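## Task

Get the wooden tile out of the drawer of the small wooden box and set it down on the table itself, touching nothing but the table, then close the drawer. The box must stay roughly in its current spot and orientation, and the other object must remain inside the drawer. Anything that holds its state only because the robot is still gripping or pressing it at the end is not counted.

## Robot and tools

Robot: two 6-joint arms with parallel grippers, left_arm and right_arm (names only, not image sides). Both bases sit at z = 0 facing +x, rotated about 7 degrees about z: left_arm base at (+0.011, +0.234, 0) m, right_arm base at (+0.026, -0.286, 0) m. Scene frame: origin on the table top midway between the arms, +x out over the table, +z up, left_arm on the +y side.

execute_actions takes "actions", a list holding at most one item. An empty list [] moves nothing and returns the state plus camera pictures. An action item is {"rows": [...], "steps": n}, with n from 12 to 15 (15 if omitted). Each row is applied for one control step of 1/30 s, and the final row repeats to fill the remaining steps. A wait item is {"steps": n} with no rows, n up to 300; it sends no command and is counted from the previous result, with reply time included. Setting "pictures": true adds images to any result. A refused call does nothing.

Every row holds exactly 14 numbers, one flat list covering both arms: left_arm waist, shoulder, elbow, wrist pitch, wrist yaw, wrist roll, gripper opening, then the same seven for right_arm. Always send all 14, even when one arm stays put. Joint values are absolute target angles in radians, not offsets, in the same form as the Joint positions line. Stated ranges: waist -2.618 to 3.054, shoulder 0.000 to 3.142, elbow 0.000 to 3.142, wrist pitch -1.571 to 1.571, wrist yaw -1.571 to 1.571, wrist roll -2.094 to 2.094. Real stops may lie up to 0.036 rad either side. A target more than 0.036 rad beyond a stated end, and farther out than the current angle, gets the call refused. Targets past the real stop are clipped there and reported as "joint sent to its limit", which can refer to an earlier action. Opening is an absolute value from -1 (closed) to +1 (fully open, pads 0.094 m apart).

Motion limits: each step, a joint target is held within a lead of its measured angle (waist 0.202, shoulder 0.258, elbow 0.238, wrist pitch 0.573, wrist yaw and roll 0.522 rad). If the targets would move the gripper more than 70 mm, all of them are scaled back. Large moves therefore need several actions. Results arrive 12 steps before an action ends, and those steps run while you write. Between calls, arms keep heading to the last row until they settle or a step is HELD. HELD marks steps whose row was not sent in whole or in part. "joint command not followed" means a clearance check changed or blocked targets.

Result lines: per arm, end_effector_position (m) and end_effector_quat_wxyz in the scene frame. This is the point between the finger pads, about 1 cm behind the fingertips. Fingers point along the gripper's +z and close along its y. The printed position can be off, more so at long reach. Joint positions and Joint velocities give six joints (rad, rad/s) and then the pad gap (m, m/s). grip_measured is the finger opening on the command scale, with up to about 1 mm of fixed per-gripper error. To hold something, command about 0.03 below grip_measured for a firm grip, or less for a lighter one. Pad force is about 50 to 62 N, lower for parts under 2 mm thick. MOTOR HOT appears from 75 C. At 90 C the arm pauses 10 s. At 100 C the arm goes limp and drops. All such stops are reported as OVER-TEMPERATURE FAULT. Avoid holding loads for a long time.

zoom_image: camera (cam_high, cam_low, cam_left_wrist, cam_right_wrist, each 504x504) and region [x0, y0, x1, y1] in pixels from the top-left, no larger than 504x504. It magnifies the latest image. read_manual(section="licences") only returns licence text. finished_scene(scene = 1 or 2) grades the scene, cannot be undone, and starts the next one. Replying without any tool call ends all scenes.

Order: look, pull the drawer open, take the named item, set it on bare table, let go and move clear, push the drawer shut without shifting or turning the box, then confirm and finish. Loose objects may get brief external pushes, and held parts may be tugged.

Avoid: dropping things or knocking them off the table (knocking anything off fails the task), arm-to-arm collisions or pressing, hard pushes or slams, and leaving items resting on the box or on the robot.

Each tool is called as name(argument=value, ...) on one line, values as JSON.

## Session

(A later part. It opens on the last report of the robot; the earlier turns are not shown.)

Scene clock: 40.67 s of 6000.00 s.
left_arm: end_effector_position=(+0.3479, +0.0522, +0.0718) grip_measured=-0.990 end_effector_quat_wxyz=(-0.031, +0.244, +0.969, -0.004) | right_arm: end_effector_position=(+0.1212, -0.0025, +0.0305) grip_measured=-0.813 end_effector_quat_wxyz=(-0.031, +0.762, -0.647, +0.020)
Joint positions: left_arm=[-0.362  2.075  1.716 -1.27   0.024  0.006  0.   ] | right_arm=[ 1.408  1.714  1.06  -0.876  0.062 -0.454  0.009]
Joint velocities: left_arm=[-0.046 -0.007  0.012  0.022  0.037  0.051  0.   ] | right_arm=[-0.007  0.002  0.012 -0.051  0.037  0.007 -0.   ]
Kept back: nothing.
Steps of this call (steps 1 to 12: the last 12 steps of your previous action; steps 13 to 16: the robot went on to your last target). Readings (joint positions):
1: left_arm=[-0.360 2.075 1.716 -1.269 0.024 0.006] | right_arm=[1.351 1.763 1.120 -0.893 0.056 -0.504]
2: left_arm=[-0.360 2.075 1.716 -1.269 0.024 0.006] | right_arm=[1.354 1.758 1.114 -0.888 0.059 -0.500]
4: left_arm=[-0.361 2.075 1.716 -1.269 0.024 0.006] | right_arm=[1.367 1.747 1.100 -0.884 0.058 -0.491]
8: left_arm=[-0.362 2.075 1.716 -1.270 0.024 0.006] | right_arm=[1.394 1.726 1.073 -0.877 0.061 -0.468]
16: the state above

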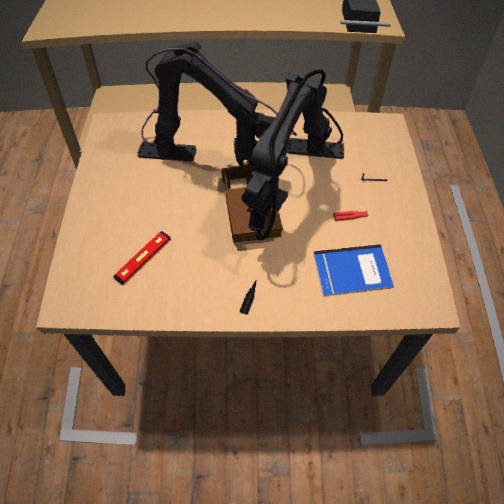

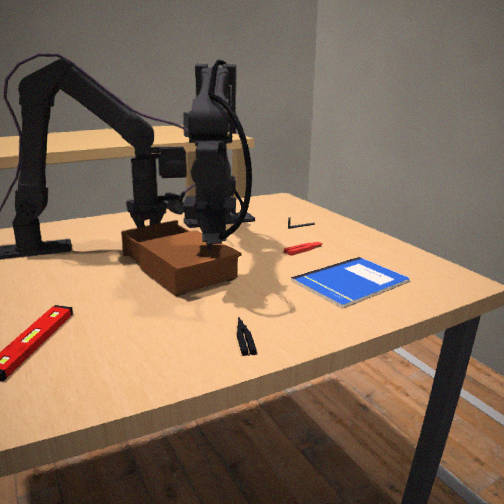

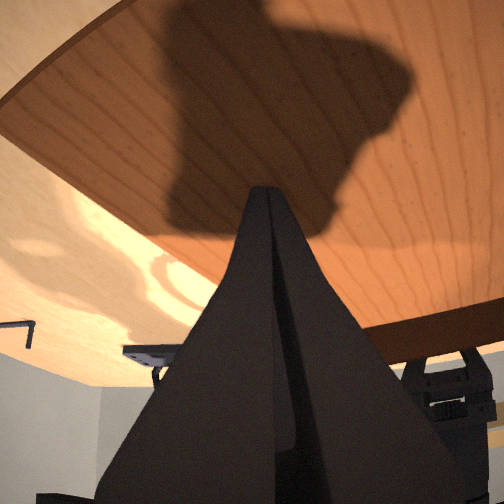

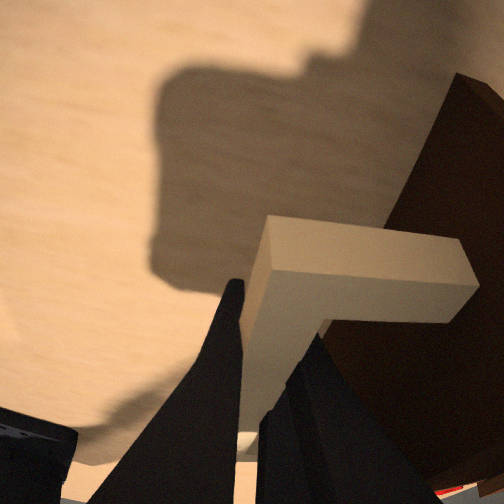

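execute_actions(actions=[{"rows":[[-0.355,2.11,1.68,-1.2,-0.02,0,-1,1.41,1.70,1.05,-0.9,0.04,-0.45,-0.87],[-0.355,2.11,1.68,-1.2,-0.02,0,-1,1.41,1.70,1.05,-0.9,0.04,-0.45,-0.87],[-0.355,2.11,1.68,-1.2,-0.02,0,-1,1.41,1.70,1.05,-0.9,0.04,-0.45,-0.87],[-0.355,2.11,1.68,-1.2,-0.02,0,-1,1.41,1.70,1.05,-0.9,0.04,-0.45,-0.87],[-0.355,2.11,1.68,-1.2,-0.02,0,-1,1.41,1.70,1.05,-0.9,0.04,-0.45,-0.87],[-0.355,2.09,1.7,-1.23,0,0,-1,1.41,1.70,1.05,-0.9,0.04,-0.45,-0.4]],"steps":15}])

execute_actions(actions=[{"rows":[[-0.355,2.07,1.75,-1.27,0,0,-1,1.41,1.70,1.1,-0.95,0.04,-0.45,-0.4],[-0.355,2.07,1.75,-1.27,0,0,-1,1.41,1.70,1.15,-1.0,0.04,-0.45,-0.4],[-0.355,2.06,1.8,-1.3,0,0,-1,1.41,1.70,1.2,-1.05,0.04,-0.45,-0.4],[-0.355,2.05,1.85,-1.35,0,0,-1,1.41,1.70,1.25,-1.12,0.02,-0.45,-0.4],[-0.3,2.05,1.9,-1.4,0,0,-1,1.41,1.70,1.3,-1.18,0,-0.45,-0.4],[-0.25,2.05,1.95,-1.45,0,0,-1,1.41,1.70,1.35,-1.24,0,-0.45,-0.4],[-0.2,2.05,2.0,-1.5,0,0,-1,1.41,1.70,1.42,-1.31,0,-0.45,-0.4]],"steps":15}])

execute_actions(actions=[{"rows":[[0.5,1.9,2.0,-1.55,0,0,1,1.35,1.72,1.45,-1.32,0,-0.5,-0.4]],"steps":15}])

execute_actions(actions=[{"steps":22}], pictures=true)

Scene clock: 41.80 s of 6000.00 s.
left_arm: end_effector_position=(+0.3473, +0.0520, +0.0726) grip_measured=-0.990 end_effector_quat_wxyz=(-0.032, +0.244, +0.969, -0.006) | right_arm: end_effector_position=(+0.1230, -0.0011, +0.0307) grip_measured=-0.813 end_effector_quat_wxyz=(-0.036, +0.764, -0.644, +0.021)
Joint positions: left_arm=[-0.362  2.073  1.716 -1.272  0.026  0.006  0.   ] | right_arm=[ 1.407  1.714  1.06  -0.868  0.067 -0.462  0.009]
Joint velocities: left_arm=[ 0.012 -0.002 -0.007 -0.007 -0.051 -0.037  0.   ] | right_arm=[ 0.017 -0.002 -0.012  0.007  0.037 -0.007  0.001]
Steps of this call (steps 1 to 15: the robot went on to your last target; steps 16 to 31: nothing new was sent; steps 32 to 34: the first 3 steps of this action). Readings (joint positions):
32: left_arm=[-0.362 2.073 1.716 -1.272 0.026 0.006] | right_arm=[1.407 1.714 1.060 -0.868 0.067 -0.458]
33: left_arm=[-0.362 2.073 1.716 -1.272 0.026 0.006] | right_arm=[1.407 1.714 1.060 -0.868 0.067 -0.461]
34: the state above

Scene clock: 42.30 s of 6000.00 s.
left_arm: end_effector_position=(+0.3486, +0.0517, +0.0764) grip_measured=-0.990 end_effector_quat_wxyz=(-0.029, +0.244, +0.969, -0.005) | right_arm: end_effector_position=(+0.1184, -0.0080, +0.0378) grip_measured=-0.403 end_effector_quat_wxyz=(-0.011, +0.764, -0.645, +0.024)
Joint positions: left_arm=[-0.362  2.072  1.729 -1.282  0.024  0.006  0.   ] | right_arm=[ 1.407  1.717  1.095 -0.949  0.054 -0.46   0.028]
Joint velocities: left_arm=[-0.022  0.12   0.33  -0.271 -0.037 -0.007 -0.   ] | right_arm=[-0.007  0.061  0.803 -0.989 -0.007 -0.051  0.   ]
Steps of this call (steps 1 to 12: the last 12 steps of your previous action; steps 13 to 15: the first 3 steps of this action). Readings (joint positions):
13: left_arm=[-0.362 2.071 1.719 -1.275 0.027 0.006] | right_arm=[1.407 1.714 1.062 -0.894 0.054 -0.460]
14: left_arm=[-0.362 2.071 1.720 -1.275 0.026 0.006] | right_arm=[1.407 1.715 1.073 -0.916 0.054 -0.460]
15: the state above

Scene clock: 42.80 s of 6000.00 s.
left_arm: end_effector_position=(+0.3933, +0.1376, +0.1532) grip_measured=-0.227 end_effector_quat_wxyz=(+0.018, +0.124, +0.992, -0.010) | right_arm: end_effector_position=(+0.1236, +0.0039, +0.1174) grip_measured=-0.403 end_effector_quat_wxyz=(+0.004, +0.759, -0.651, +0.007)
Joint positions: left_arm=[-0.118  2.032  1.976 -1.478  0.016  0.005  0.036] | right_arm=[ 1.376  1.711  1.415 -1.287  0.01  -0.474  0.028]
Joint velocities: left_arm=[ 1.009 -0.476  0.002 -0.183  0.022  0.007  0.421] | right_arm=[-0.403  0.1    0.046 -0.125 -0.066 -0.081 -0.001]
Steps of this call (steps 1 to 12: the last 12 steps of your previous action; steps 13 to 15: the first 3 steps of this action). Readings (joint positions):
13: left_arm=[-0.166 2.056 1.976 -1.463 0.005 0.005] | right_arm=[1.401 1.705 1.409 -1.271 0.012 -0.465]
14: left_arm=[-0.149 2.047 1.976 -1.471 0.013 0.005] | right_arm=[1.390 1.708 1.412 -1.281 0.010 -0.470]
15: the state above

Scene clock: 43.53 s of 6000.00 s.
left_arm: end_effector_position=(+0.3590, +0.3741, +0.1880) grip_measured=+1.000 end_effector_quat_wxyz=(+0.037, -0.186, +0.982, +0.010) | right_arm: end_effector_position=(+0.1294, -0.0035, +0.1157) grip_measured=-0.403 end_effector_quat_wxyz=(+0.017, +0.755, -0.655, +0.012)
Joint positions: left_arm=[ 0.5    1.934  1.976 -1.535 -0.006  0.002  0.094] | right_arm=[ 1.35   1.72   1.417 -1.309  0.01  -0.49   0.028]
Joint velocities: left_arm=[ 0.002  0.012 -0.007 -0.051 -0.066 -0.022  0.   ] | right_arm=[-0.002  0.017  0.002  0.022  0.022 -0.022  0.   ]
Kept back: nothing.
Steps of this call (steps 1 to 12: the last 12 steps of your previous action; steps 13 to 22: the robot went on to your last target). Readings (joint positions):
1: left_arm=[-0.079 2.015 1.976 -1.482 0.017 0.005] | right_arm=[1.364 1.715 1.417 -1.291 0.010 -0.477]
2: left_arm=[-0.032 1.996 1.976 -1.486 0.017 0.005] | right_arm=[1.356 1.717 1.417 -1.294 0.010 -0.480]
4: left_arm=[0.074 1.964 1.976 -1.492 0.017 0.005] | right_arm=[1.350 1.719 1.417 -1.300 0.010 -0.483]
8: left_arm=[0.322 1.935 1.976 -1.500 0.014 0.005] | right_arm=[1.350 1.720 1.417 -1.306 0.010 -0.487]
22: the state above

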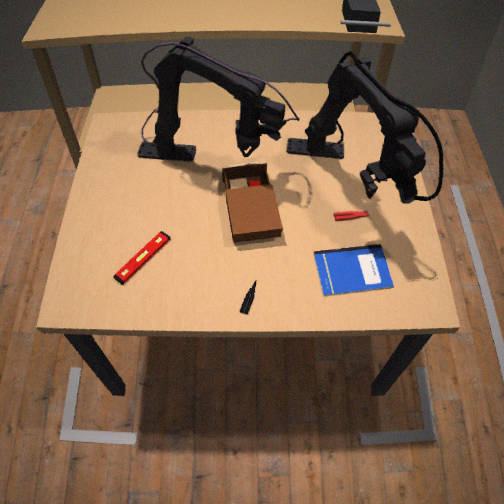

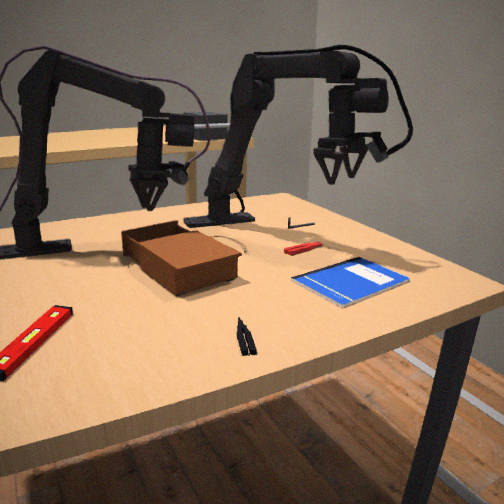

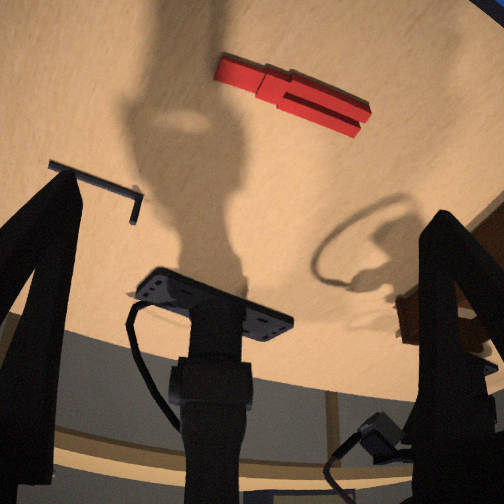

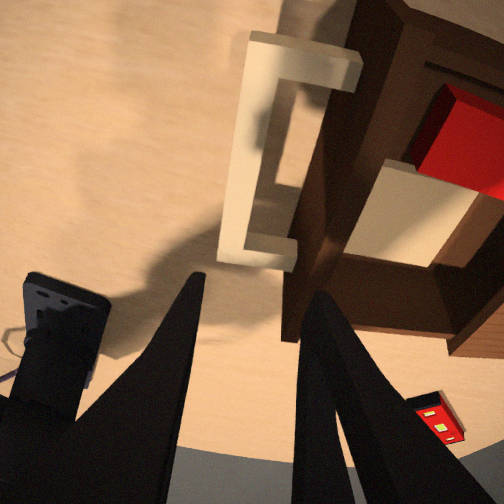

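execute_actions(actions=[{"rows":[[0.5,1.9,2.0,-1.55,0,0,1,1.097,1.745,1.44,-1.3,0,-0.765,0.3]],"steps":15}])

execute_actions(actions=[{"steps":20}], pictures=true)

Scene clock: 45.53 s of 6000.00 s.
left_arm: end_effector_position=(+0.3584, +0.3739, +0.1879) grip_measured=+1.000 end_effector_quat_wxyz=(+0.036, -0.186, +0.982, +0.010) | right_arm: end_effector_position=(+0.1623, -0.0170, +0.1120) grip_measured=+0.239 end_effector_quat_wxyz=(+0.026, +0.754, -0.657, -0.000)
Joint positions: left_arm=[ 0.5    1.934  1.976 -1.538 -0.006  0.002  0.094] | right_arm=[ 1.219  1.733  1.417 -1.306 -0.013 -0.616  0.058]
Joint velocities: left_arm=[ 0.002 -0.012  0.007  0.007 -0.051 -0.037  0.   ] | right_arm=[-1.883  0.203 -0.002  0.168  0.022 -0.974  0.115]
Steps of this call (steps 1 to 30: the robot went on to your last target; steps 31 to 57: nothing new was sent; steps 58 to 60: the first 3 steps of this action). Readings (joint positions):
58: left_arm=[0.500 1.934 1.976 -1.538 -0.006 0.002] | right_arm=[1.327 1.722 1.417 -1.309 -0.004 -0.535]
59: left_arm=[0.500 1.934 1.976 -1.538 -0.006 0.002] | right_arm=[1.281 1.726 1.417 -1.308 -0.012 -0.580]
60: the state above

Scene clock: 46.20 s of 6000.00 s.
left_arm: end_effector_position=(+0.3584, +0.3739, +0.1879) grip_measured=+1.000 end_effector_quat_wxyz=(+0.036, -0.186, +0.982, +0.010) | right_arm: end_effector_position=(+0.1993, -0.0375, +0.1061) grip_measured=+0.297 end_effector_quat_wxyz=(+0.032, +0.757, -0.652, +0.009)
Joint positions: left_arm=[ 0.5    1.934  1.976 -1.538 -0.006  0.002  0.094] | right_arm=[ 1.093  1.753  1.417 -1.3    0.012 -0.753  0.061]
Joint velocities: left_arm=[ 0.022  0.002 -0.007 -0.051  0.022  0.037  0.   ] | right_arm=[-0.007 -0.012  0.002  0.007 -0.037 -0.037  0.   ]
Kept back: nothing.
Steps of this call (steps 1 to 12: the last 12 steps of your previous action; steps 13 to 20: the robot went on to your last target). Readings (joint positions):
1: left_arm=[0.500 1.934 1.976 -1.538 -0.006 0.002] | right_arm=[1.158 1.740 1.417 -1.303 -0.008 -0.644]
2: left_arm=[0.500 1.934 1.976 -1.538 -0.006 0.002] | right_arm=[1.111 1.747 1.417 -1.300 0.000 -0.665]
4: left_arm=[0.500 1.934 1.976 -1.538 -0.006 0.002] | right_arm=[1.070 1.753 1.417 -1.300 0.012 -0.696]
8: left_arm=[0.500 1.934 1.976 -1.538 -0.006 0.002] | right_arm=[1.087 1.753 1.417 -1.300 0.013 -0.731]
20: the state above

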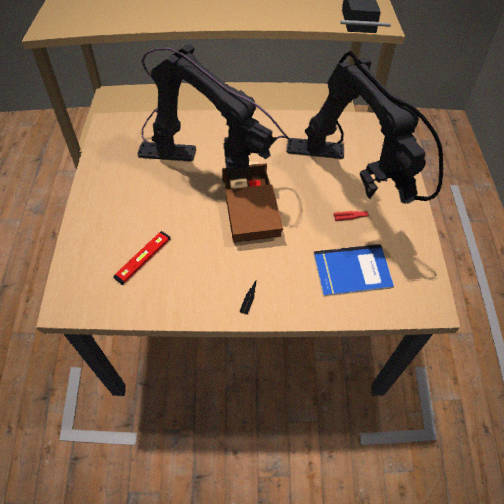

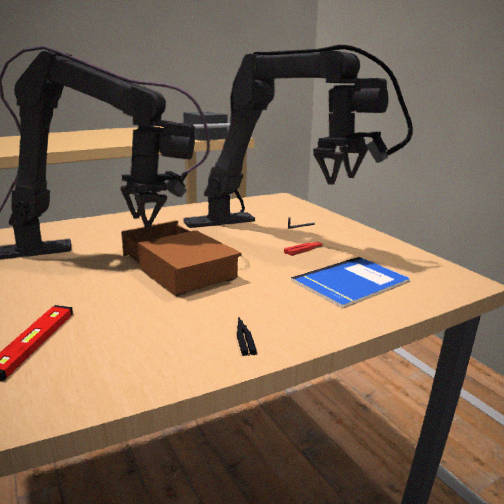

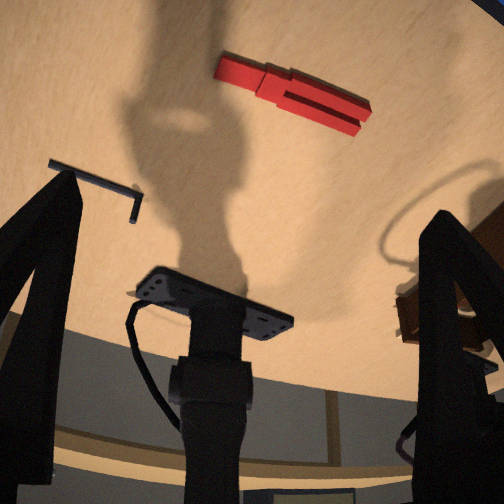

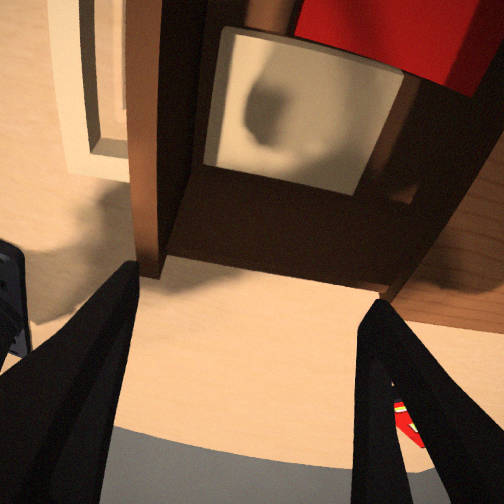

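execute_actions(actions=[{"rows":[[0.5,1.9,2.0,-1.55,0,0,1,1.175,1.865,1.555,-1.265,0,0.884,0.6]],"steps":15}])

execute_actions(actions=[{"steps":30}], pictures=true)

Scene clock: 50.60 s of 6000.00 s.
left_arm: end_effector_position=(+0.3584, +0.3739, +0.1879) grip_measured=+1.000 end_effector_quat_wxyz=(+0.036, -0.186, +0.982, +0.010) | right_arm: end_effector_position=(+0.2001, -0.0119, +0.1063) grip_measured=+0.589 end_effector_quat_wxyz=(+0.023, +0.675, -0.737, +0.014)
Joint positions: left_arm=[ 0.5    1.934  1.976 -1.538 -0.006  0.002  0.094] | right_arm=[ 1.138  1.823  1.504 -1.303  0.015 -0.471  0.075]
Joint velocities: left_arm=[ 0.017 -0.012  0.002 -0.007  0.022 -0.022  0.   ] | right_arm=[0.579 0.72  0.686 0.593 0.007 2.777 0.018]
Steps of this call (steps 1 to 15: the robot went on to your last target; steps 16 to 90: nothing new was sent; then 1.30 s passed at rest; steps 91 to 93: the first 3 steps of this action). Readings (joint positions):
91: left_arm=[0.500 1.934 1.976 -1.538 -0.006 0.002] | right_arm=[1.102 1.769 1.438 -1.315 0.015 -0.671]
92: left_arm=[0.500 1.934 1.976 -1.538 -0.006 0.002] | right_arm=[1.118 1.797 1.475 -1.318 0.016 -0.571]
93: the state above

Scene clock: 51.60 s of 6000.00 s.
left_arm: end_effector_position=(+0.3584, +0.3739, +0.1879) grip_measured=+1.000 end_effector_quat_wxyz=(+0.036, -0.186, +0.982, +0.010) | right_arm: end_effector_position=(+0.1937, +0.0080, +0.0939) grip_measured=+0.597 end_effector_quat_wxyz=(-0.012, -0.091, +0.995, -0.022)
Joint positions: left_arm=[ 0.5    1.934  1.976 -1.538 -0.006  0.002  0.094] | right_arm=[ 1.18   1.879  1.527 -1.269  0.006  0.87   0.075]
Joint velocities: left_arm=[-0.007  0.007 -0.012 -0.007 -0.037 -0.081  0.   ] | right_arm=[ 0.007  0.012 -0.002  0.007  0.022 -0.037 -0.   ]
Kept back: nothing.
Steps of this call (steps 1 to 12: the last 12 steps of your previous action; steps 13 to 30: the robot went on to your last target). Readings (joint positions):
1: left_arm=[0.500 1.934 1.976 -1.538 -0.006 0.002] | right_arm=[1.156 1.844 1.520 -1.286 0.014 -0.372]
2: left_arm=[0.500 1.934 1.976 -1.538 -0.006 0.002] | right_arm=[1.169 1.859 1.527 -1.274 0.011 -0.272]
4: left_arm=[0.500 1.934 1.976 -1.538 -0.006 0.002] | right_arm=[1.180 1.875 1.527 -1.269 0.007 -0.073]
8: left_arm=[0.500 1.934 1.976 -1.538 -0.006 0.002] | right_arm=[1.180 1.879 1.527 -1.269 0.006 0.324]
30: the state above

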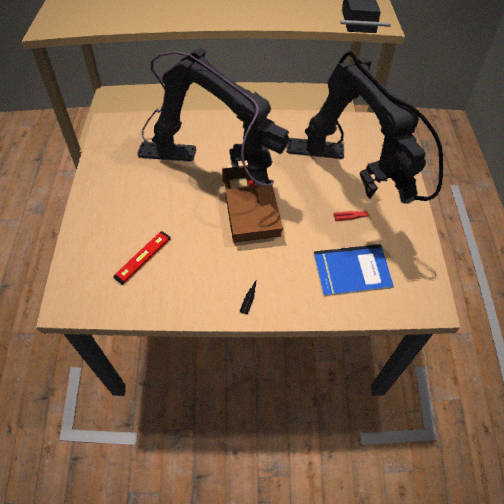

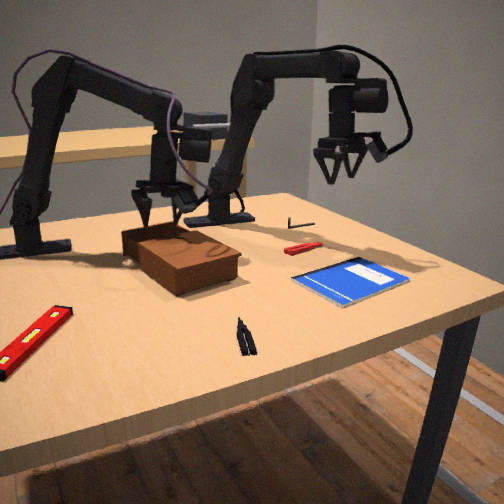

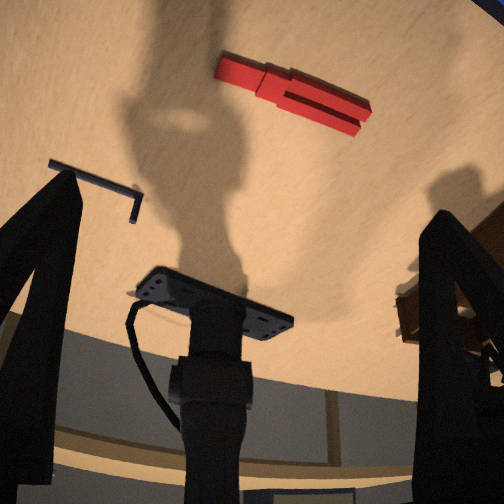

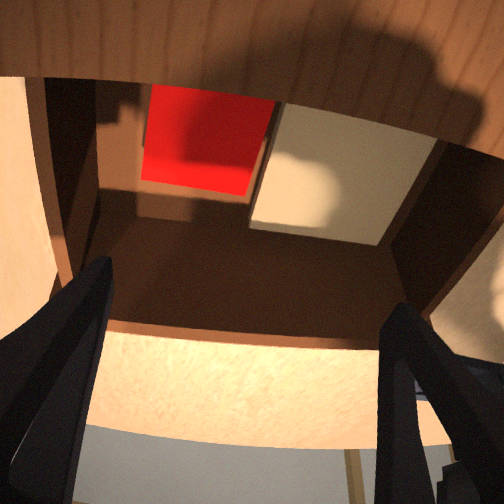

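execute_actions(actions=[{"rows":[[0.5,1.9,2.0,-1.55,0,0,1,1.084,1.765,1.385,-1.225,0,0.79,-1]],"steps":15}])

execute_actions(actions=[{"rows":[[0.5,1.9,2.0,-1.55,0,0,1,1.084,1.773,1.36,-1.19,0,0.79,-1],[0.5,1.9,2.0,-1.55,0,0,1,1.084,1.781,1.335,-1.16,0,0.79,-1],[0.5,1.9,2.0,-1.55,0,0,1,1.084,1.789,1.31,-1.125,0,0.79,-1],[0.5,1.9,2.0,-1.55,0,0,1,1.084,1.797,1.285,-1.09,0,0.79,-1],[0.5,1.9,2.0,-1.55,0,0,1,1.084,1.805,1.26,-1.055,0,0.79,-1],[0.5,1.9,2.0,-1.55,0,0,1,1.084,1.813,1.24,-1.03,0,0.79,-1],[0.5,1.9,2.0,-1.55,0,0,1,1.084,1.82,1.22,-1.0,0,0.79,-1],[0.5,1.9,2.0,-1.55,0,0,1,1.084,1.828,1.205,-0.98,0,0.79,-1]],"steps":15}])

execute_actions(actions=[{"steps":20}], pictures=true)

Scene clock: 54.73 s of 6000.00 s.
left_arm: end_effector_position=(+0.3584, +0.3739, +0.1879) grip_measured=+1.000 end_effector_quat_wxyz=(+0.036, -0.186, +0.982, +0.010) | right_arm: end_effector_position=(+0.1975, -0.0149, +0.0883) grip_measured=-0.162 end_effector_quat_wxyz=(-0.018, -0.082, +0.996, -0.020)
Joint positions: left_arm=[ 0.5    1.934  1.976 -1.538 -0.006  0.002  0.094] | right_arm=[ 1.129  1.819  1.427 -1.233 -0.004  0.838  0.039]
Joint velocities: left_arm=[ 0.007  0.002 -0.002  0.037  0.037  0.051  0.   ] | right_arm=[-0.75  -0.554 -0.808 -0.242  0.007 -0.168 -0.421]
Steps of this call (steps 1 to 15: the robot went on to your last target; steps 16 to 90: nothing new was sent; then 0.03 s passed at rest; steps 91 to 93: the first 3 steps of this action). Readings (joint positions):
91: left_arm=[0.500 1.934 1.976 -1.538 -0.006 0.002] | right_arm=[1.171 1.864 1.501 -1.245 0.000 0.861]
92: left_arm=[0.500 1.934 1.976 -1.538 -0.006 0.002] | right_arm=[1.153 1.840 1.459 -1.229 -0.004 0.847]
93: the state above

Scene clock: 55.23 s of 6000.00 s.
left_arm: end_effector_position=(+0.3584, +0.3739, +0.1879) grip_measured=+1.000 end_effector_quat_wxyz=(+0.036, -0.186, +0.982, +0.010) | right_arm: end_effector_position=(+0.2064, -0.0316, +0.0819) grip_measured=-0.983 end_effector_quat_wxyz=(-0.018, -0.075, +0.997, -0.021)
Joint positions: left_arm=[ 0.5    1.934  1.976 -1.538 -0.006  0.002  0.094] | right_arm=[ 1.077  1.79   1.365 -1.201 -0.001  0.801  0.001]
Joint velocities: left_arm=[ 0.007 -0.012  0.012  0.007 -0.095 -0.007  0.   ] | right_arm=[-0.002  0.002 -0.535  0.593 -0.007 -0.037  0.   ]
Steps of this call (steps 1 to 12: the last 12 steps of your previous action; steps 13 to 15: the first 3 steps of this action). Readings (joint positions):
13: left_arm=[0.500 1.934 1.976 -1.538 -0.006 0.002] | right_arm=[1.077 1.790 1.391 -1.232 -0.001 0.802]
14: left_arm=[0.500 1.934 1.976 -1.538 -0.006 0.002] | right_arm=[1.077 1.790 1.381 -1.219 -0.001 0.801]
15: the state above

Scene clock: 55.90 s of 6000.00 s.
left_arm: end_effector_position=(+0.3584, +0.3739, +0.1879) grip_measured=+1.000 end_effector_quat_wxyz=(+0.036, -0.186, +0.982, +0.010) | right_arm: end_effector_position=(+0.2032, -0.0354, +0.0378) grip_measured=-0.983 end_effector_quat_wxyz=(-0.019, -0.077, +0.997, -0.024)
Joint positions: left_arm=[ 0.5    1.934  1.976 -1.538 -0.006  0.002  0.094] | right_arm=[ 1.08   1.822  1.224 -1.033  0.001  0.799  0.001]
Joint velocities: left_arm=[-0.022 -0.002 -0.007 -0.095 -0.183 -0.007  0.   ] | right_arm=[ 0.012  0.002 -0.002 -0.007 -0.051  0.007  0.   ]
Kept back: nothing.
Steps of this call (steps 1 to 12: the last 12 steps of your previous action; steps 13 to 20: the robot went on to your last target). Readings (joint positions):
1: left_arm=[0.500 1.934 1.976 -1.538 -0.006 0.002] | right_arm=[1.077 1.790 1.343 -1.179 -0.001 0.801]
2: left_arm=[0.500 1.934 1.976 -1.538 -0.006 0.002] | right_arm=[1.077 1.791 1.318 -1.156 -0.001 0.800]
4: left_arm=[0.500 1.934 1.976 -1.538 -0.006 0.002] | right_arm=[1.077 1.800 1.269 -1.112 -0.001 0.800]
8: left_arm=[0.500 1.934 1.976 -1.538 -0.006 0.002] | right_arm=[1.080 1.822 1.224 -1.053 0.001 0.800]
20: the state above

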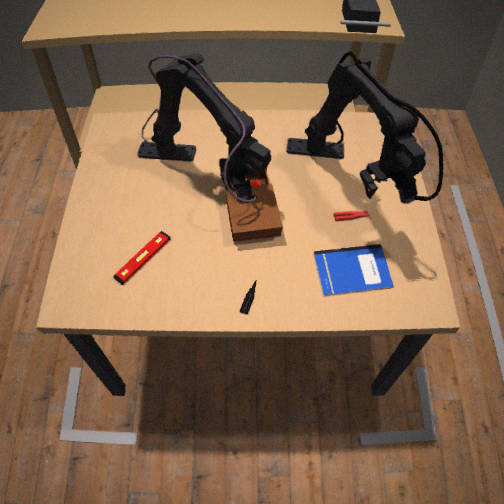

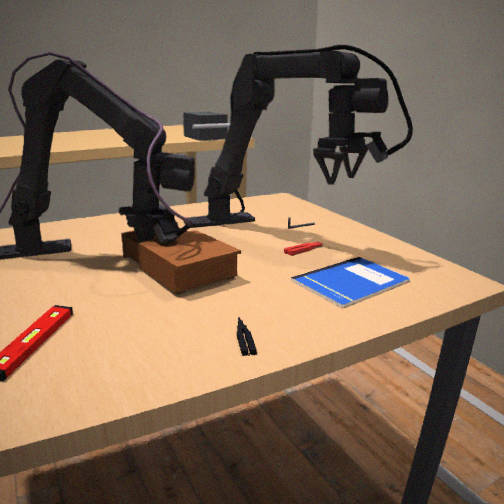

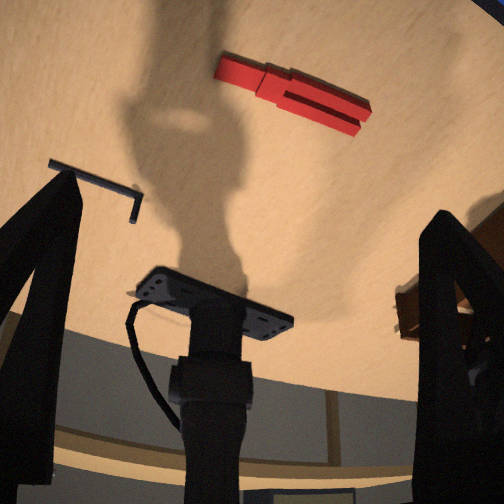

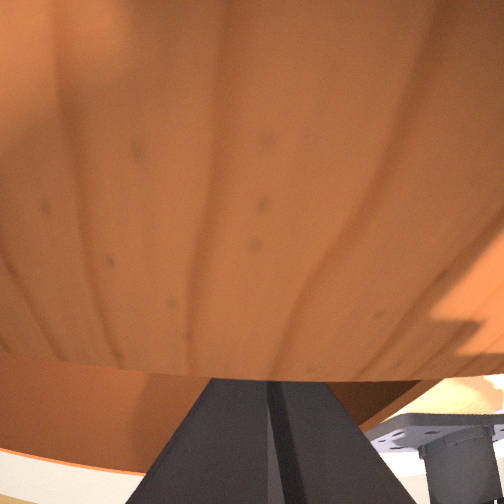

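execute_actions(actions=[{"rows":[[0.5,1.9,2.0,-1.55,0,0,1,1.084,1.835,1.2,-0.98,0,0.79,-1],[0.5,1.9,2.0,-1.55,0,0,1,1.084,1.84,1.2,-0.98,0,0.79,-1],[0.5,1.9,2.0,-1.55,0,0,1,1.09,1.846,1.207,-0.98,0,0.795,-1],[0.5,1.9,2.0,-1.55,0,0,1,1.096,1.852,1.214,-0.98,0,0.8,-1],[0.5,1.9,2.0,-1.55,0,0,1,1.102,1.858,1.221,-0.98,0,0.805,-1],[0.5,1.9,2.0,-1.55,0,0,1,1.108,1.864,1.228,-0.98,0,0.81,-1],[0.5,1.9,2.0,-1.55,0,0,1,1.114,1.87,1.235,-0.98,0,0.815,-1],[0.5,1.9,2.0,-1.55,0,0,1,1.12,1.876,1.242,-0.98,0,0.82,-1],[0.5,1.9,2.0,-1.55,0,0,1,1.126,1.882,1.249,-0.98,0,0.825,-1],[0.5,1.9,2.0,-1.55,0,0,1,1.132,1.888,1.256,-0.98,0,0.83,-1],[0.5,1.9,2.0,-1.55,0,0,1,1.138,1.894,1.263,-0.98,0,0.835,-1]],"steps":15}])

execute_actions(actions=[{"steps":15}])

Scene clock: 57.13 s of 6000.00 s.
left_arm: end_effector_position=(+0.3584, +0.3739, +0.1879) grip_measured=+1.000 end_effector_quat_wxyz=(+0.036, -0.186, +0.982, +0.010) | right_arm: end_effector_position=(+0.2032, -0.0354, +0.0378) grip_measured=-0.983 end_effector_quat_wxyz=(-0.019, -0.077, +0.997, -0.024)
Joint positions: left_arm=[ 0.5    1.934  1.976 -1.538 -0.006  0.002  0.094] | right_arm=[ 1.08   1.822  1.224 -1.033  0.001  0.799  0.001]
Joint velocities: left_arm=[-0.007 -0.002 -0.012 -0.037  0.037 -0.022  0.   ] | right_arm=[-0.002  0.017  0.007 -0.037 -0.037  0.022 -0.   ]
Steps of this call (steps 1 to 15: the robot went on to your last target; steps 16 to 34: nothing new was sent; steps 35 to 37: the first 3 steps of this action). Readings (joint positions):
35: left_arm=[0.500 1.934 1.976 -1.538 -0.006 0.002] | right_arm=[1.080 1.822 1.224 -1.033 0.001 0.799]
36: left_arm=[0.500 1.934 1.976 -1.538 -0.006 0.002] | right_arm=[1.080 1.822 1.224 -1.033 0.001 0.799]
37: the state above

Scene clock: 57.63 s of 6000.00 s.
left_arm: end_effector_position=(+0.3584, +0.3739, +0.1879) grip_measured=+1.000 end_effector_quat_wxyz=(+0.036, -0.186, +0.982, +0.010) | right_arm: end_effector_position=(+0.1987, -0.0258, +0.0371) grip_measured=-0.983 end_effector_quat_wxyz=(-0.008, -0.088, +0.995, -0.036)
Joint positions: left_arm=[ 0.5    1.934  1.976 -1.538 -0.006  0.002  0.094] | right_arm=[ 1.127  1.848  1.253 -1.043  0.031  0.824  0.001]
Joint velocities: left_arm=[-0.017 -0.007  0.002 -0.037 -0.007  0.007  0.   ] | right_arm=[-0.017 -0.017  0.002  0.022 -0.051 -0.037 -0.   ]
Kept back: nothing.
Steps of this call (steps 1 to 12: the last 12 steps of your previous action; steps 13 to 15: the robot went on to your last target). Readings (joint positions):
1: left_arm=[0.500 1.934 1.976 -1.538 -0.006 0.002] | right_arm=[1.081 1.824 1.224 -1.033 0.001 0.799]
2: left_arm=[0.500 1.934 1.976 -1.538 -0.006 0.002] | right_arm=[1.083 1.824 1.224 -1.033 0.004 0.799]
4: left_arm=[0.500 1.934 1.976 -1.538 -0.006 0.002] | right_arm=[1.090 1.825 1.224 -1.033 0.014 0.801]
8: left_arm=[0.500 1.934 1.976 -1.538 -0.006 0.002] | right_arm=[1.112 1.839 1.241 -1.041 0.028 0.812]
15: the state above

execute_actions(actions=[{"rows":[[0.5,1.9,2.0,-1.55,0,0,1,1.127,1.83,1.28,-1.07,0,0.82,-1],[0.5,1.9,2.0,-1.55,0,0,1,1.127,1.82,1.32,-1.12,0,0.82,-1],[0.5,1.9,2.0,-1.55,0,0,1,1.127,1.81,1.37,-1.17,0,0.82,-1],[0.5,1.9,2.0,-1.55,0,0,1,1.127,1.80,1.42,-1.22,0,0.82,-1],[0.5,1.9,2.0,-1.55,0,0,1,1.127,1.80,1.46,-1.26,0,0.82,-1],[0.5,1.9,2.0,-1.55,0,0,1,1.127,1.80,1.46,-1.26,0,0.82,-1],[0.5,1.9,2.0,-1.55,0,0,1,1.127,1.80,1.46,-1.26,0,-0.73,0.6]],"steps":15}])

execute_actions(actions=[{"steps":36}], pictures=true)

Scene clock: 58.60 s of 6000.00 s.
left_arm: end_effector_position=(+0.3584, +0.3739, +0.1879) grip_measured=+1.000 end_effector_quat_wxyz=(+0.036, -0.186, +0.982, +0.010) | right_arm: end_effector_position=(+0.1967, -0.0255, +0.0439) grip_measured=-0.983 end_effector_quat_wxyz=(-0.015, -0.087, +0.995, -0.037)
Joint positions: left_arm=[ 0.5    1.934  1.976 -1.538 -0.006  0.002  0.094] | right_arm=[ 1.127  1.846  1.279 -1.081  0.021  0.827  0.001]
Joint velocities: left_arm=[ 0.002 -0.007  0.007 -0.051  0.007  0.007  0.   ] | right_arm=[-0.007  0.002  0.584 -0.769 -0.11  -0.007  0.001]
Steps of this call (steps 1 to 15: the robot went on to your last target; steps 16 to 26: nothing new was sent; steps 27 to 29: the first 3 steps of this action). Readings (joint positions):
27: left_arm=[0.500 1.934 1.976 -1.538 -0.006 0.002] | right_arm=[1.127 1.847 1.255 -1.047 0.030 0.827]
28: left_arm=[0.500 1.934 1.976 -1.538 -0.006 0.002] | right_arm=[1.127 1.846 1.262 -1.058 0.026 0.827]
29: the state above

Scene clock: 59.80 s of 6000.00 s.
left_arm: end_effector_position=(+0.3584, +0.3739, +0.1879) grip_measured=+1.000 end_effector_quat_wxyz=(+0.036, -0.186, +0.982, +0.010) | right_arm: end_effector_position=(+0.2003, -0.0161, +0.0953) grip_measured=+0.597 end_effector_quat_wxyz=(+0.021, +0.757, -0.654, +0.008)
Joint positions: left_arm=[ 0.5    1.934  1.976 -1.538 -0.006  0.002  0.094] | right_arm=[ 1.127  1.808  1.441 -1.248  0.009 -0.717  0.075]
Joint velocities: left_arm=[-0.022 -0.002 -0.017 -0.037  0.066 -0.022  0.   ] | right_arm=[ 0.012  0.007 -0.007 -0.037  0.007 -0.095 -0.001]
Kept back: nothing.
Steps of this call (steps 1 to 12: the last 12 steps of your previous action; steps 13 to 36: the robot went on to your last target). Readings (joint positions):
1: left_arm=[0.500 1.934 1.976 -1.538 -0.006 0.002] | right_arm=[1.127 1.846 1.307 -1.113 0.017 0.827]
2: left_arm=[0.500 1.934 1.976 -1.538 -0.006 0.002] | right_arm=[1.127 1.846 1.346 -1.145 0.015 0.827]
4: left_arm=[0.500 1.934 1.976 -1.538 -0.006 0.002] | right_arm=[1.127 1.836 1.411 -1.176 0.012 0.743]
8: left_arm=[0.500 1.934 1.976 -1.538 -0.006 0.002] | right_arm=[1.127 1.808 1.441 -1.207 0.010 0.344]
36: the state above

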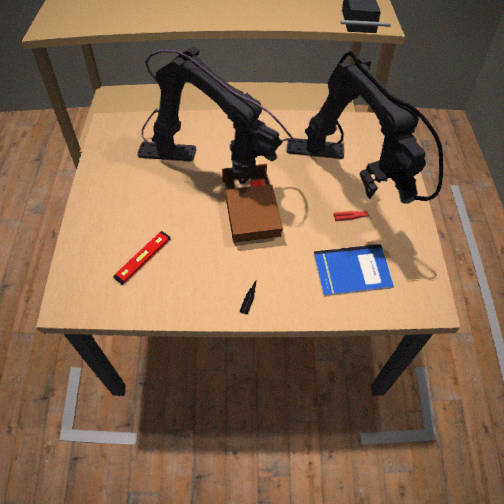

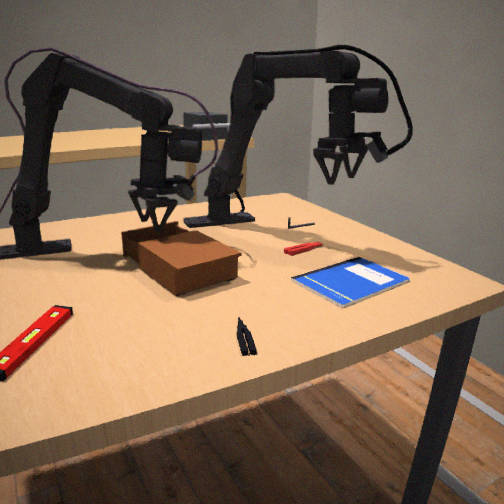

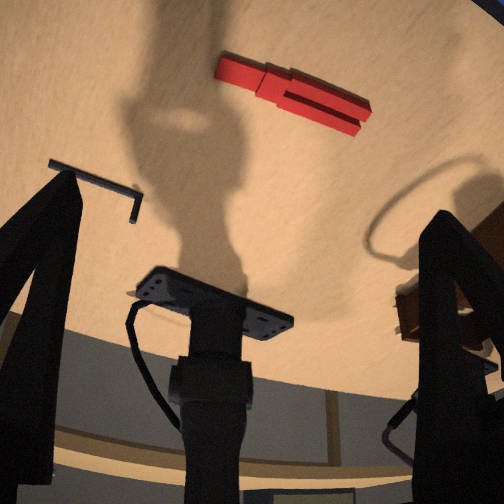

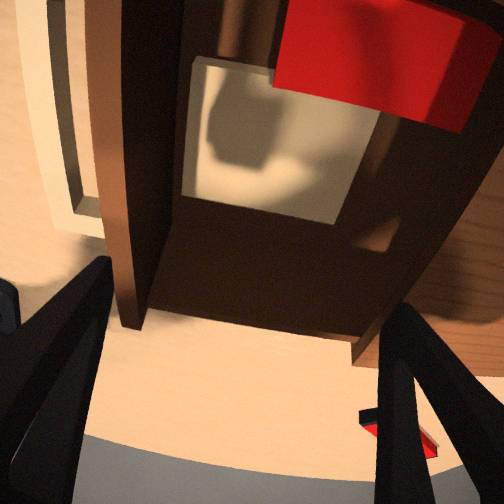

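execute_actions(actions=[{"rows":[[0.2,1.95,2.0,-1.55,0,0,-1,1.405,1.705,1.42,-1.3,0,-0.455,-0.35]],"steps":15}])

execute_actions(actions=[{"rows":[[-0.2,2.03,2.0,-1.52,0,0,-1,1.405,1.7,1.36,-1.25,0,-0.455,-0.35],[-0.2,2.03,2.0,-1.52,0,0,-1,1.405,1.7,1.32,-1.21,0,-0.455,-0.35],[-0.2,2.03,2.0,-1.52,0,0,-1,1.405,1.7,1.28,-1.17,0,-0.455,-0.35],[-0.2,2.03,2.0,-1.52,0,0,-1,1.405,1.7,1.24,-1.13,0,-0.455,-0.35],[-0.2,2.03,2.0,-1.52,0,0,-1,1.405,1.7,1.2,-1.09,0,-0.455,-0.35],[-0.2,2.03,2.0,-1.52,0,0,-1,1.405,1.7,1.17,-1.06,0,-0.455,-0.35]],"steps":15}])

execute_actions(actions=[{"rows":[[-0.355,2.04,1.93,-1.46,0,0,-1,1.405,1.7,1.17,-1.06,0,-0.455,-0.35],[-0.355,2.04,1.93,-1.46,0,0,-1,1.405,1.7,1.17,-1.06,0,-0.455,-0.35],[-0.355,2.04,1.93,-1.46,0,0,-1,1.405,1.7,1.17,-1.06,0,-0.455,-0.35],[-0.355,2.04,1.93,-1.46,0,0,-1,1.405,1.7,1.17,-1.06,0,-0.455,-0.35],[-0.355,2.04,1.93,-1.46,0,0,-1,1.405,1.7,1.17,-1.06,0,-0.455,-0.35],[-0.355,2.05,1.88,-1.4,0,0,-1,1.405,1.7,1.17,-1.06,0,-0.455,-0.35],[-0.355,2.055,1.84,-1.36,0,0,-1,1.405,1.7,1.17,-1.06,0,-0.455,-0.35],[-0.355,2.06,1.8,-1.32,0,0,-1,1.405,1.7,1.17,-1.06,0,-0.455,-0.35],[-0.355,2.065,1.77,-1.29,0,0,-1,1.405,1.7,1.17,-1.06,0,-0.455,-0.35]],"steps":15}])

execute_actions(actions=[{"steps":18}], pictures=true)

Scene clock: 64.53 s of 6000.00 s.
left_arm: end_effector_position=(+0.3699, +0.3421, +0.1859) grip_measured=+0.243 end_effector_quat_wxyz=(+0.033, -0.138, +0.990, +0.017) | right_arm: end_effector_position=(+0.1661, -0.0027, +0.1031) grip_measured=-0.160 end_effector_quat_wxyz=(+0.012, +0.759, -0.650, +0.017)
Joint positions: left_arm=[ 0.401  1.94   1.976 -1.538 -0.025 -0.     0.058] | right_arm=[ 1.251  1.773  1.429 -1.259  0.028 -0.6    0.039]
Joint velocities: left_arm=[-1.541  0.11   0.017  0.081 -0.022  0.066 -0.422] | right_arm=[ 1.922 -0.437 -0.012 -0.095 -0.007  0.945 -0.375]
Steps of this call (steps 1 to 30: the robot went on to your last target; steps 31 to 100: nothing new was sent; then 1.30 s passed at rest; steps 101 to 103: the first 3 steps of this action). Readings (joint positions):
101: left_arm=[0.483 1.935 1.976 -1.538 -0.016 0.000] | right_arm=[1.147 1.800 1.438 -1.249 0.020 -0.678]
102: left_arm=[0.450 1.937 1.976 -1.538 -0.024 -0.000] | right_arm=[1.190 1.788 1.432 -1.253 0.028 -0.635]
103: the state above

Scene clock: 65.03 s of 6000.00 s.
left_arm: end_effector_position=(+0.3883, +0.2325, +0.1696) grip_measured=-0.990 end_effector_quat_wxyz=(+0.012, +0.007, +1.000, +0.008) | right_arm: end_effector_position=(+0.1113, +0.0051, +0.1053) grip_measured=-0.347 end_effector_quat_wxyz=(+0.008, +0.767, -0.641, +0.002)
Joint positions: left_arm=[ 0.109  1.986  1.976 -1.538 -0.016 -0.001  0.   ] | right_arm=[ 1.408  1.71   1.365 -1.243 -0.004 -0.469  0.031]
Joint velocities: left_arm=[-1.409  0.403 -0.007 -0.037 -0.037  0.007  0.   ] | right_arm=[ 0.007 -0.129 -0.994  0.623 -0.007  0.007 -0.001]
Steps of this call (steps 1 to 12: the last 12 steps of your previous action; steps 13 to 15: the first 3 steps of this action). Readings (joint positions):
13: left_arm=[0.182 1.965 1.976 -1.539 -0.003 -0.001] | right_arm=[1.408 1.720 1.419 -1.279 -0.004 -0.472]
14: left_arm=[0.154 1.973 1.976 -1.538 -0.013 -0.001] | right_arm=[1.408 1.715 1.397 -1.262 -0.004 -0.471]
15: the state above

Scene clock: 65.53 s of 6000.00 s.
left_arm: end_effector_position=(+0.3675, +0.0901, +0.1396) grip_measured=-0.990 end_effector_quat_wxyz=(-0.014, +0.194, +0.981, +0.007) | right_arm: end_effector_position=(+0.1050, -0.0151, +0.0555) grip_measured=-0.347 end_effector_quat_wxyz=(+0.032, +0.766, -0.643, +0.011)
Joint positions: left_arm=[-0.266  2.054  1.955 -1.502 -0.008 -0.001  0.   ] | right_arm=[ 1.408  1.716  1.168 -1.09  -0.006 -0.464  0.031]
Joint velocities: left_arm=[-0.896 -0.012 -0.261  0.212  0.022 -0.007  0.001] | right_arm=[-0.002  0.002 -0.002  0.081 -0.007  0.022 -0.001]
Steps of this call (steps 1 to 12: the last 12 steps of your previous action; steps 13 to 15: the first 3 steps of this action). Readings (joint positions):
13: left_arm=[-0.225 2.054 1.971 -1.515 0.004 -0.001] | right_arm=[1.408 1.716 1.168 -1.095 -0.006 -0.464]
14: left_arm=[-0.239 2.054 1.963 -1.508 -0.005 -0.001] | right_arm=[1.408 1.716 1.168 -1.092 -0.006 -0.464]
15: the state above

Scene clock: 66.13 s of 6000.00 s.
left_arm: end_effector_position=(+0.3518, +0.0547, +0.0816) grip_measured=-0.990 end_effector_quat_wxyz=(-0.032, +0.239, +0.970, +0.005) | right_arm: end_effector_position=(+0.1056, -0.0132, +0.0554) grip_measured=-0.347 end_effector_quat_wxyz=(+0.028, +0.766, -0.643, +0.009)
Joint positions: left_arm=[-0.36   2.086  1.772 -1.32   0.006 -0.001  0.   ] | right_arm=[ 1.408  1.716  1.168 -1.081 -0.006 -0.464  0.031]
Joint velocities: left_arm=[ 0.037  0.007 -0.002  0.022 -0.066 -0.066  0.   ] | right_arm=[-0.012 -0.032  0.002 -0.007 -0.051  0.037  0.   ]
Kept back: nothing.
Steps of this call (steps 1 to 12: the last 12 steps of your previous action; steps 13 to 18: the robot went on to your last target). Readings (joint positions):
1: left_arm=[-0.297 2.054 1.947 -1.496 -0.008 -0.001] | right_arm=[1.408 1.716 1.168 -1.088 -0.006 -0.464]
2: left_arm=[-0.327 2.054 1.943 -1.493 -0.006 -0.001] | right_arm=[1.408 1.716 1.168 -1.086 -0.006 -0.464]
4: left_arm=[-0.368 2.052 1.912 -1.461 0.002 -0.001] | right_arm=[1.408 1.716 1.168 -1.084 -0.006 -0.464]
8: left_arm=[-0.372 2.064 1.797 -1.376 0.006 -0.001] | right_arm=[1.408 1.716 1.168 -1.082 -0.006 -0.464]
18: the state above

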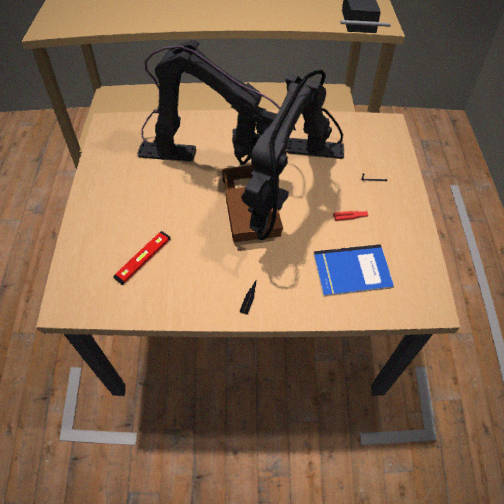

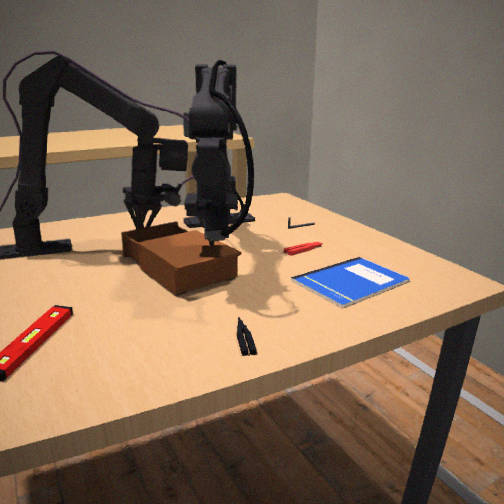

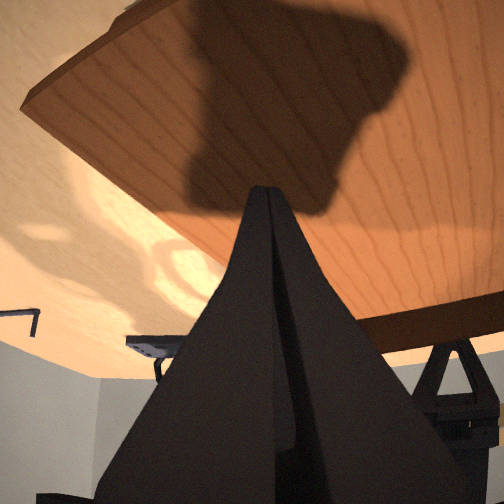

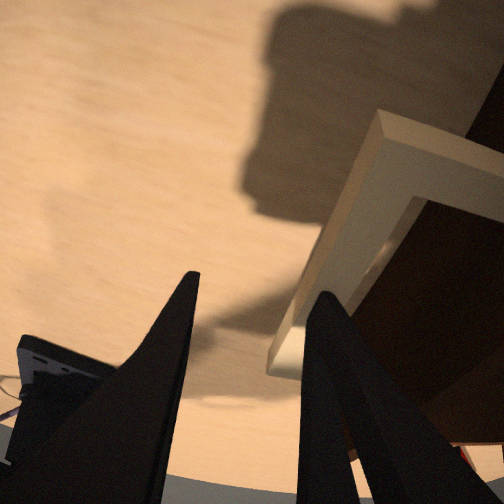

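execute_actions(actions=[{"rows":[[-0.355,2.08,1.73,-1.25,0,0,-1,1.34,1.745,1.225,-1.07,0,-0.52,-0.35]],"steps":13}])

execute_actions(actions=[{"steps":15}], pictures=true)

Scene clock: 67.13 s of 6000.00 s.
left_arm: end_effector_position=(+0.3534, +0.0538, +0.0801) grip_measured=-0.990 end_effector_quat_wxyz=(-0.028, +0.239, +0.971, +0.004) | right_arm: end_effector_position=(+0.1072, -0.0130, +0.0555) grip_measured=-0.347 end_effector_quat_wxyz=(+0.029, +0.766, -0.642, +0.008)
Joint positions: left_arm=[-0.36   2.086  1.766 -1.307  0.006 -0.001  0.   ] | right_arm=[ 1.401  1.72   1.173 -1.084 -0.008 -0.472  0.031]
Joint velocities: left_arm=[-0.007 -0.002 -0.212  0.242 -0.051  0.022  0.001] | right_arm=[-0.266  0.164  0.217 -0.168 -0.095 -0.3    0.001]
Steps of this call (steps 1 to 29: the robot went on to your last target; step 30: the first step of this action). Readings (joint positions):
30: the state above

Scene clock: 67.63 s of 6000.00 s.
left_arm: end_effector_position=(+0.3541, +0.0534, +0.0748) grip_measured=-0.990 end_effector_quat_wxyz=(-0.026, +0.239, +0.971, +0.003) | right_arm: end_effector_position=(+0.1273, -0.0119, +0.0540) grip_measured=-0.347 end_effector_quat_wxyz=(+0.026, +0.758, -0.652, +0.008)
Joint positions: left_arm=[-0.36   2.086  1.745 -1.281  0.006 -0.001  0.   ] | right_arm=[ 1.34   1.744  1.195 -1.077 -0.002 -0.509  0.031]
Joint velocities: left_arm=[ 0.002  0.002  0.007 -0.037 -0.022  0.037 -0.   ] | right_arm=[ 0.007  0.012  0.007 -0.051  0.007 -0.007 -0.   ]
Kept back: nothing.
Steps of this call (steps 1 to 12: the last 12 steps of your previous action; steps 13 to 15: the robot went on to your last target). Readings (joint positions):
1: left_arm=[-0.360 2.086 1.761 -1.300 0.006 -0.001] | right_arm=[1.387 1.726 1.181 -1.085 -0.008 -0.480]
2: left_arm=[-0.360 2.086 1.753 -1.292 0.006 -0.001] | right_arm=[1.370 1.733 1.189 -1.083 -0.008 -0.486]
4: left_arm=[-0.360 2.086 1.745 -1.288 0.006 -0.001] | right_arm=[1.345 1.741 1.195 -1.077 -0.004 -0.494]
8: left_arm=[-0.360 2.086 1.745 -1.283 0.006 -0.001] | right_arm=[1.340 1.744 1.195 -1.077 -0.002 -0.504]
15: the state above

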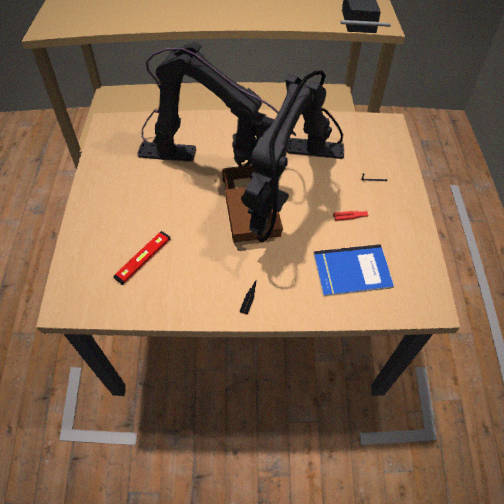

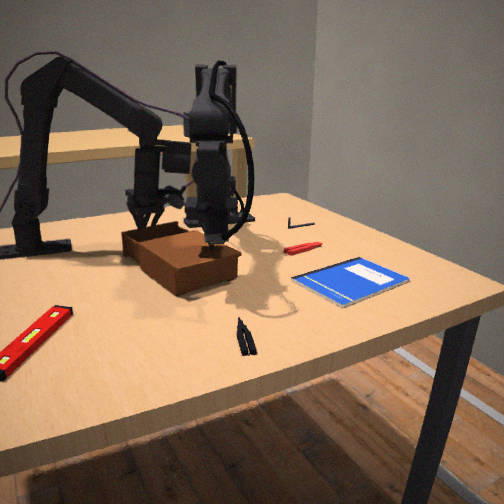

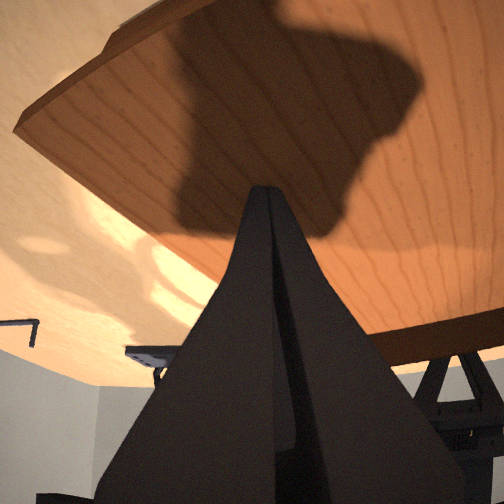

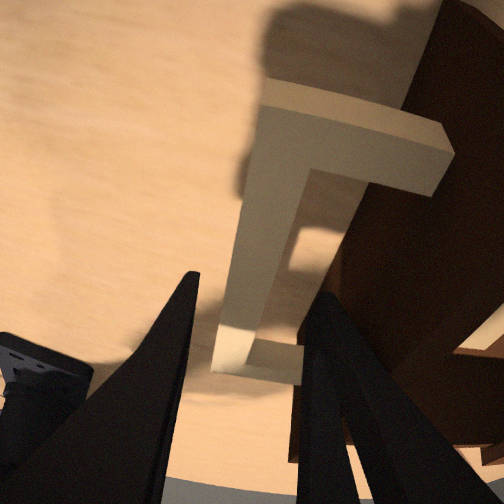

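Good. Descend, close, press left.

execute_actions(actions=[{"rows":[[-0.355,2.09,1.71,-1.23,0,0,-1,1.34,1.75,1.175,-1.05,0,-0.52,-0.35],[-0.355,2.1,1.7,-1.22,0,0,-1,1.34,1.755,1.16,-1.03,0,-0.52,-0.35],[-0.355,2.11,1.69,-1.21,0,0,-1,1.34,1.76,1.145,-1.01,0,-0.52,-0.35],[-0.355,2.12,1.68,-1.2,-0.02,0,-1,1.34,1.765,1.13,-0.99,0,-0.52,-0.35],[-0.355,2.13,1.67,-1.18,-0.04,0,-1,1.34,1.765,1.12,-0.975,0,-0.52,-0.35],[-0.355,2.14,1.66,-1.16,-0.06,0,-1,1.34,1.765,1.11,-0.96,0,-0.52,-0.35],[-0.355,2.14,1.65,-1.14,-0.08,0,-1,1.34,1.765,1.105,-0.955,0,-0.52,-0.35],[-0.355,2.14,1.65,-1.12,-0.08,0,-1,1.34,1.765,1.105,-0.955,0,-0.52,-0.35],[-0.355,2.14,1.65,-1.12,-0.08,0,-1,1.34,1.765,1.105,-0.955,0,-0.52,-0.35],[-0.355,2.14,1.65,-1.12,-0.08,0,-1,1.34,1.765,1.105,-0.955,0,-0.52,-0.35],[-0.355,2.14,1.65,-1.12,-0.08,0,-1,1.34,1.765,1.105,-0.955,0,-0.52,-0.87]],"steps":15}])

execute_actions(actions=[{"steps":20}])

Scene clock: 68.67 s of 6000.00 s.
left_arm: end_effector_position=(+0.3537, +0.0537, +0.0731) grip_measured=-0.990 end_effector_quat_wxyz=(-0.026, +0.239, +0.971, +0.003) | right_arm: end_effector_position=(+0.1269, -0.0121, +0.0512) grip_measured=-0.347 end_effector_quat_wxyz=(+0.025, +0.759, -0.651, +0.007)
Joint positions: left_arm=[-0.36   2.086  1.738 -1.275  0.006 -0.001  0.   ] | right_arm=[ 1.34   1.744  1.184 -1.063 -0.004 -0.511  0.031]
Joint velocities: left_arm=[-0.012  0.002 -0.027 -0.022 -0.022 -0.051 -0.001] | right_arm=[-0.007  0.027 -0.266  0.212 -0.066 -0.066 -0.001]
Steps of this call (steps 1 to 15: the robot went on to your last target; steps 16 to 28: nothing new was sent; steps 29 to 31: the first 3 steps of this action). Readings (joint positions):
29: left_arm=[-0.360 2.086 1.742 -1.279 0.006 -0.001] | right_arm=[1.340 1.744 1.195 -1.076 -0.002 -0.510]
30: left_arm=[-0.360 2.086 1.740 -1.276 0.006 -0.001] | right_arm=[1.340 1.744 1.191 -1.071 -0.003 -0.510]
31: the state above

Scene clock: 69.33 s of 6000.00 s.
left_arm: end_effector_position=(+0.3540, +0.0544, +0.0715) grip_measured=-0.990 end_effector_quat_wxyz=(-0.020, +0.240, +0.971, +0.005) | right_arm: end_effector_position=(+0.1248, -0.0188, +0.0312) grip_measured=-0.807 end_effector_quat_wxyz=(+0.032, +0.763, -0.645, +0.011)
Joint positions: left_arm=[-0.361  2.076  1.718 -1.254 -0.001 -0.001  0.   ] | right_arm=[ 1.341  1.759  1.116 -0.995 -0.    -0.524  0.009]
Joint velocities: left_arm=[ 0.002  0.002  0.007 -0.051  0.022 -0.051 -0.   ] | right_arm=[-0.002  0.012  0.007 -0.007 -0.022 -0.022 -0.   ]
Kept back: nothing.
Steps of this call (steps 1 to 12: the last 12 steps of your previous action; steps 13 to 20: the robot went on to your last target). Readings (joint positions):
1: left_arm=[-0.360 2.086 1.737 -1.274 0.006 -0.001] | right_arm=[1.340 1.745 1.172 -1.053 -0.006 -0.511]
2: left_arm=[-0.360 2.086 1.735 -1.272 0.005 -0.001] | right_arm=[1.340 1.747 1.159 -1.042 -0.008 -0.512]
4: left_arm=[-0.360 2.083 1.728 -1.265 0.002 -0.001] | right_arm=[1.340 1.753 1.134 -1.024 -0.013 -0.513]
8: left_arm=[-0.361 2.077 1.718 -1.255 0.000 -0.001] | right_arm=[1.343 1.758 1.116 -1.009 -0.017 -0.515]
20: the state above


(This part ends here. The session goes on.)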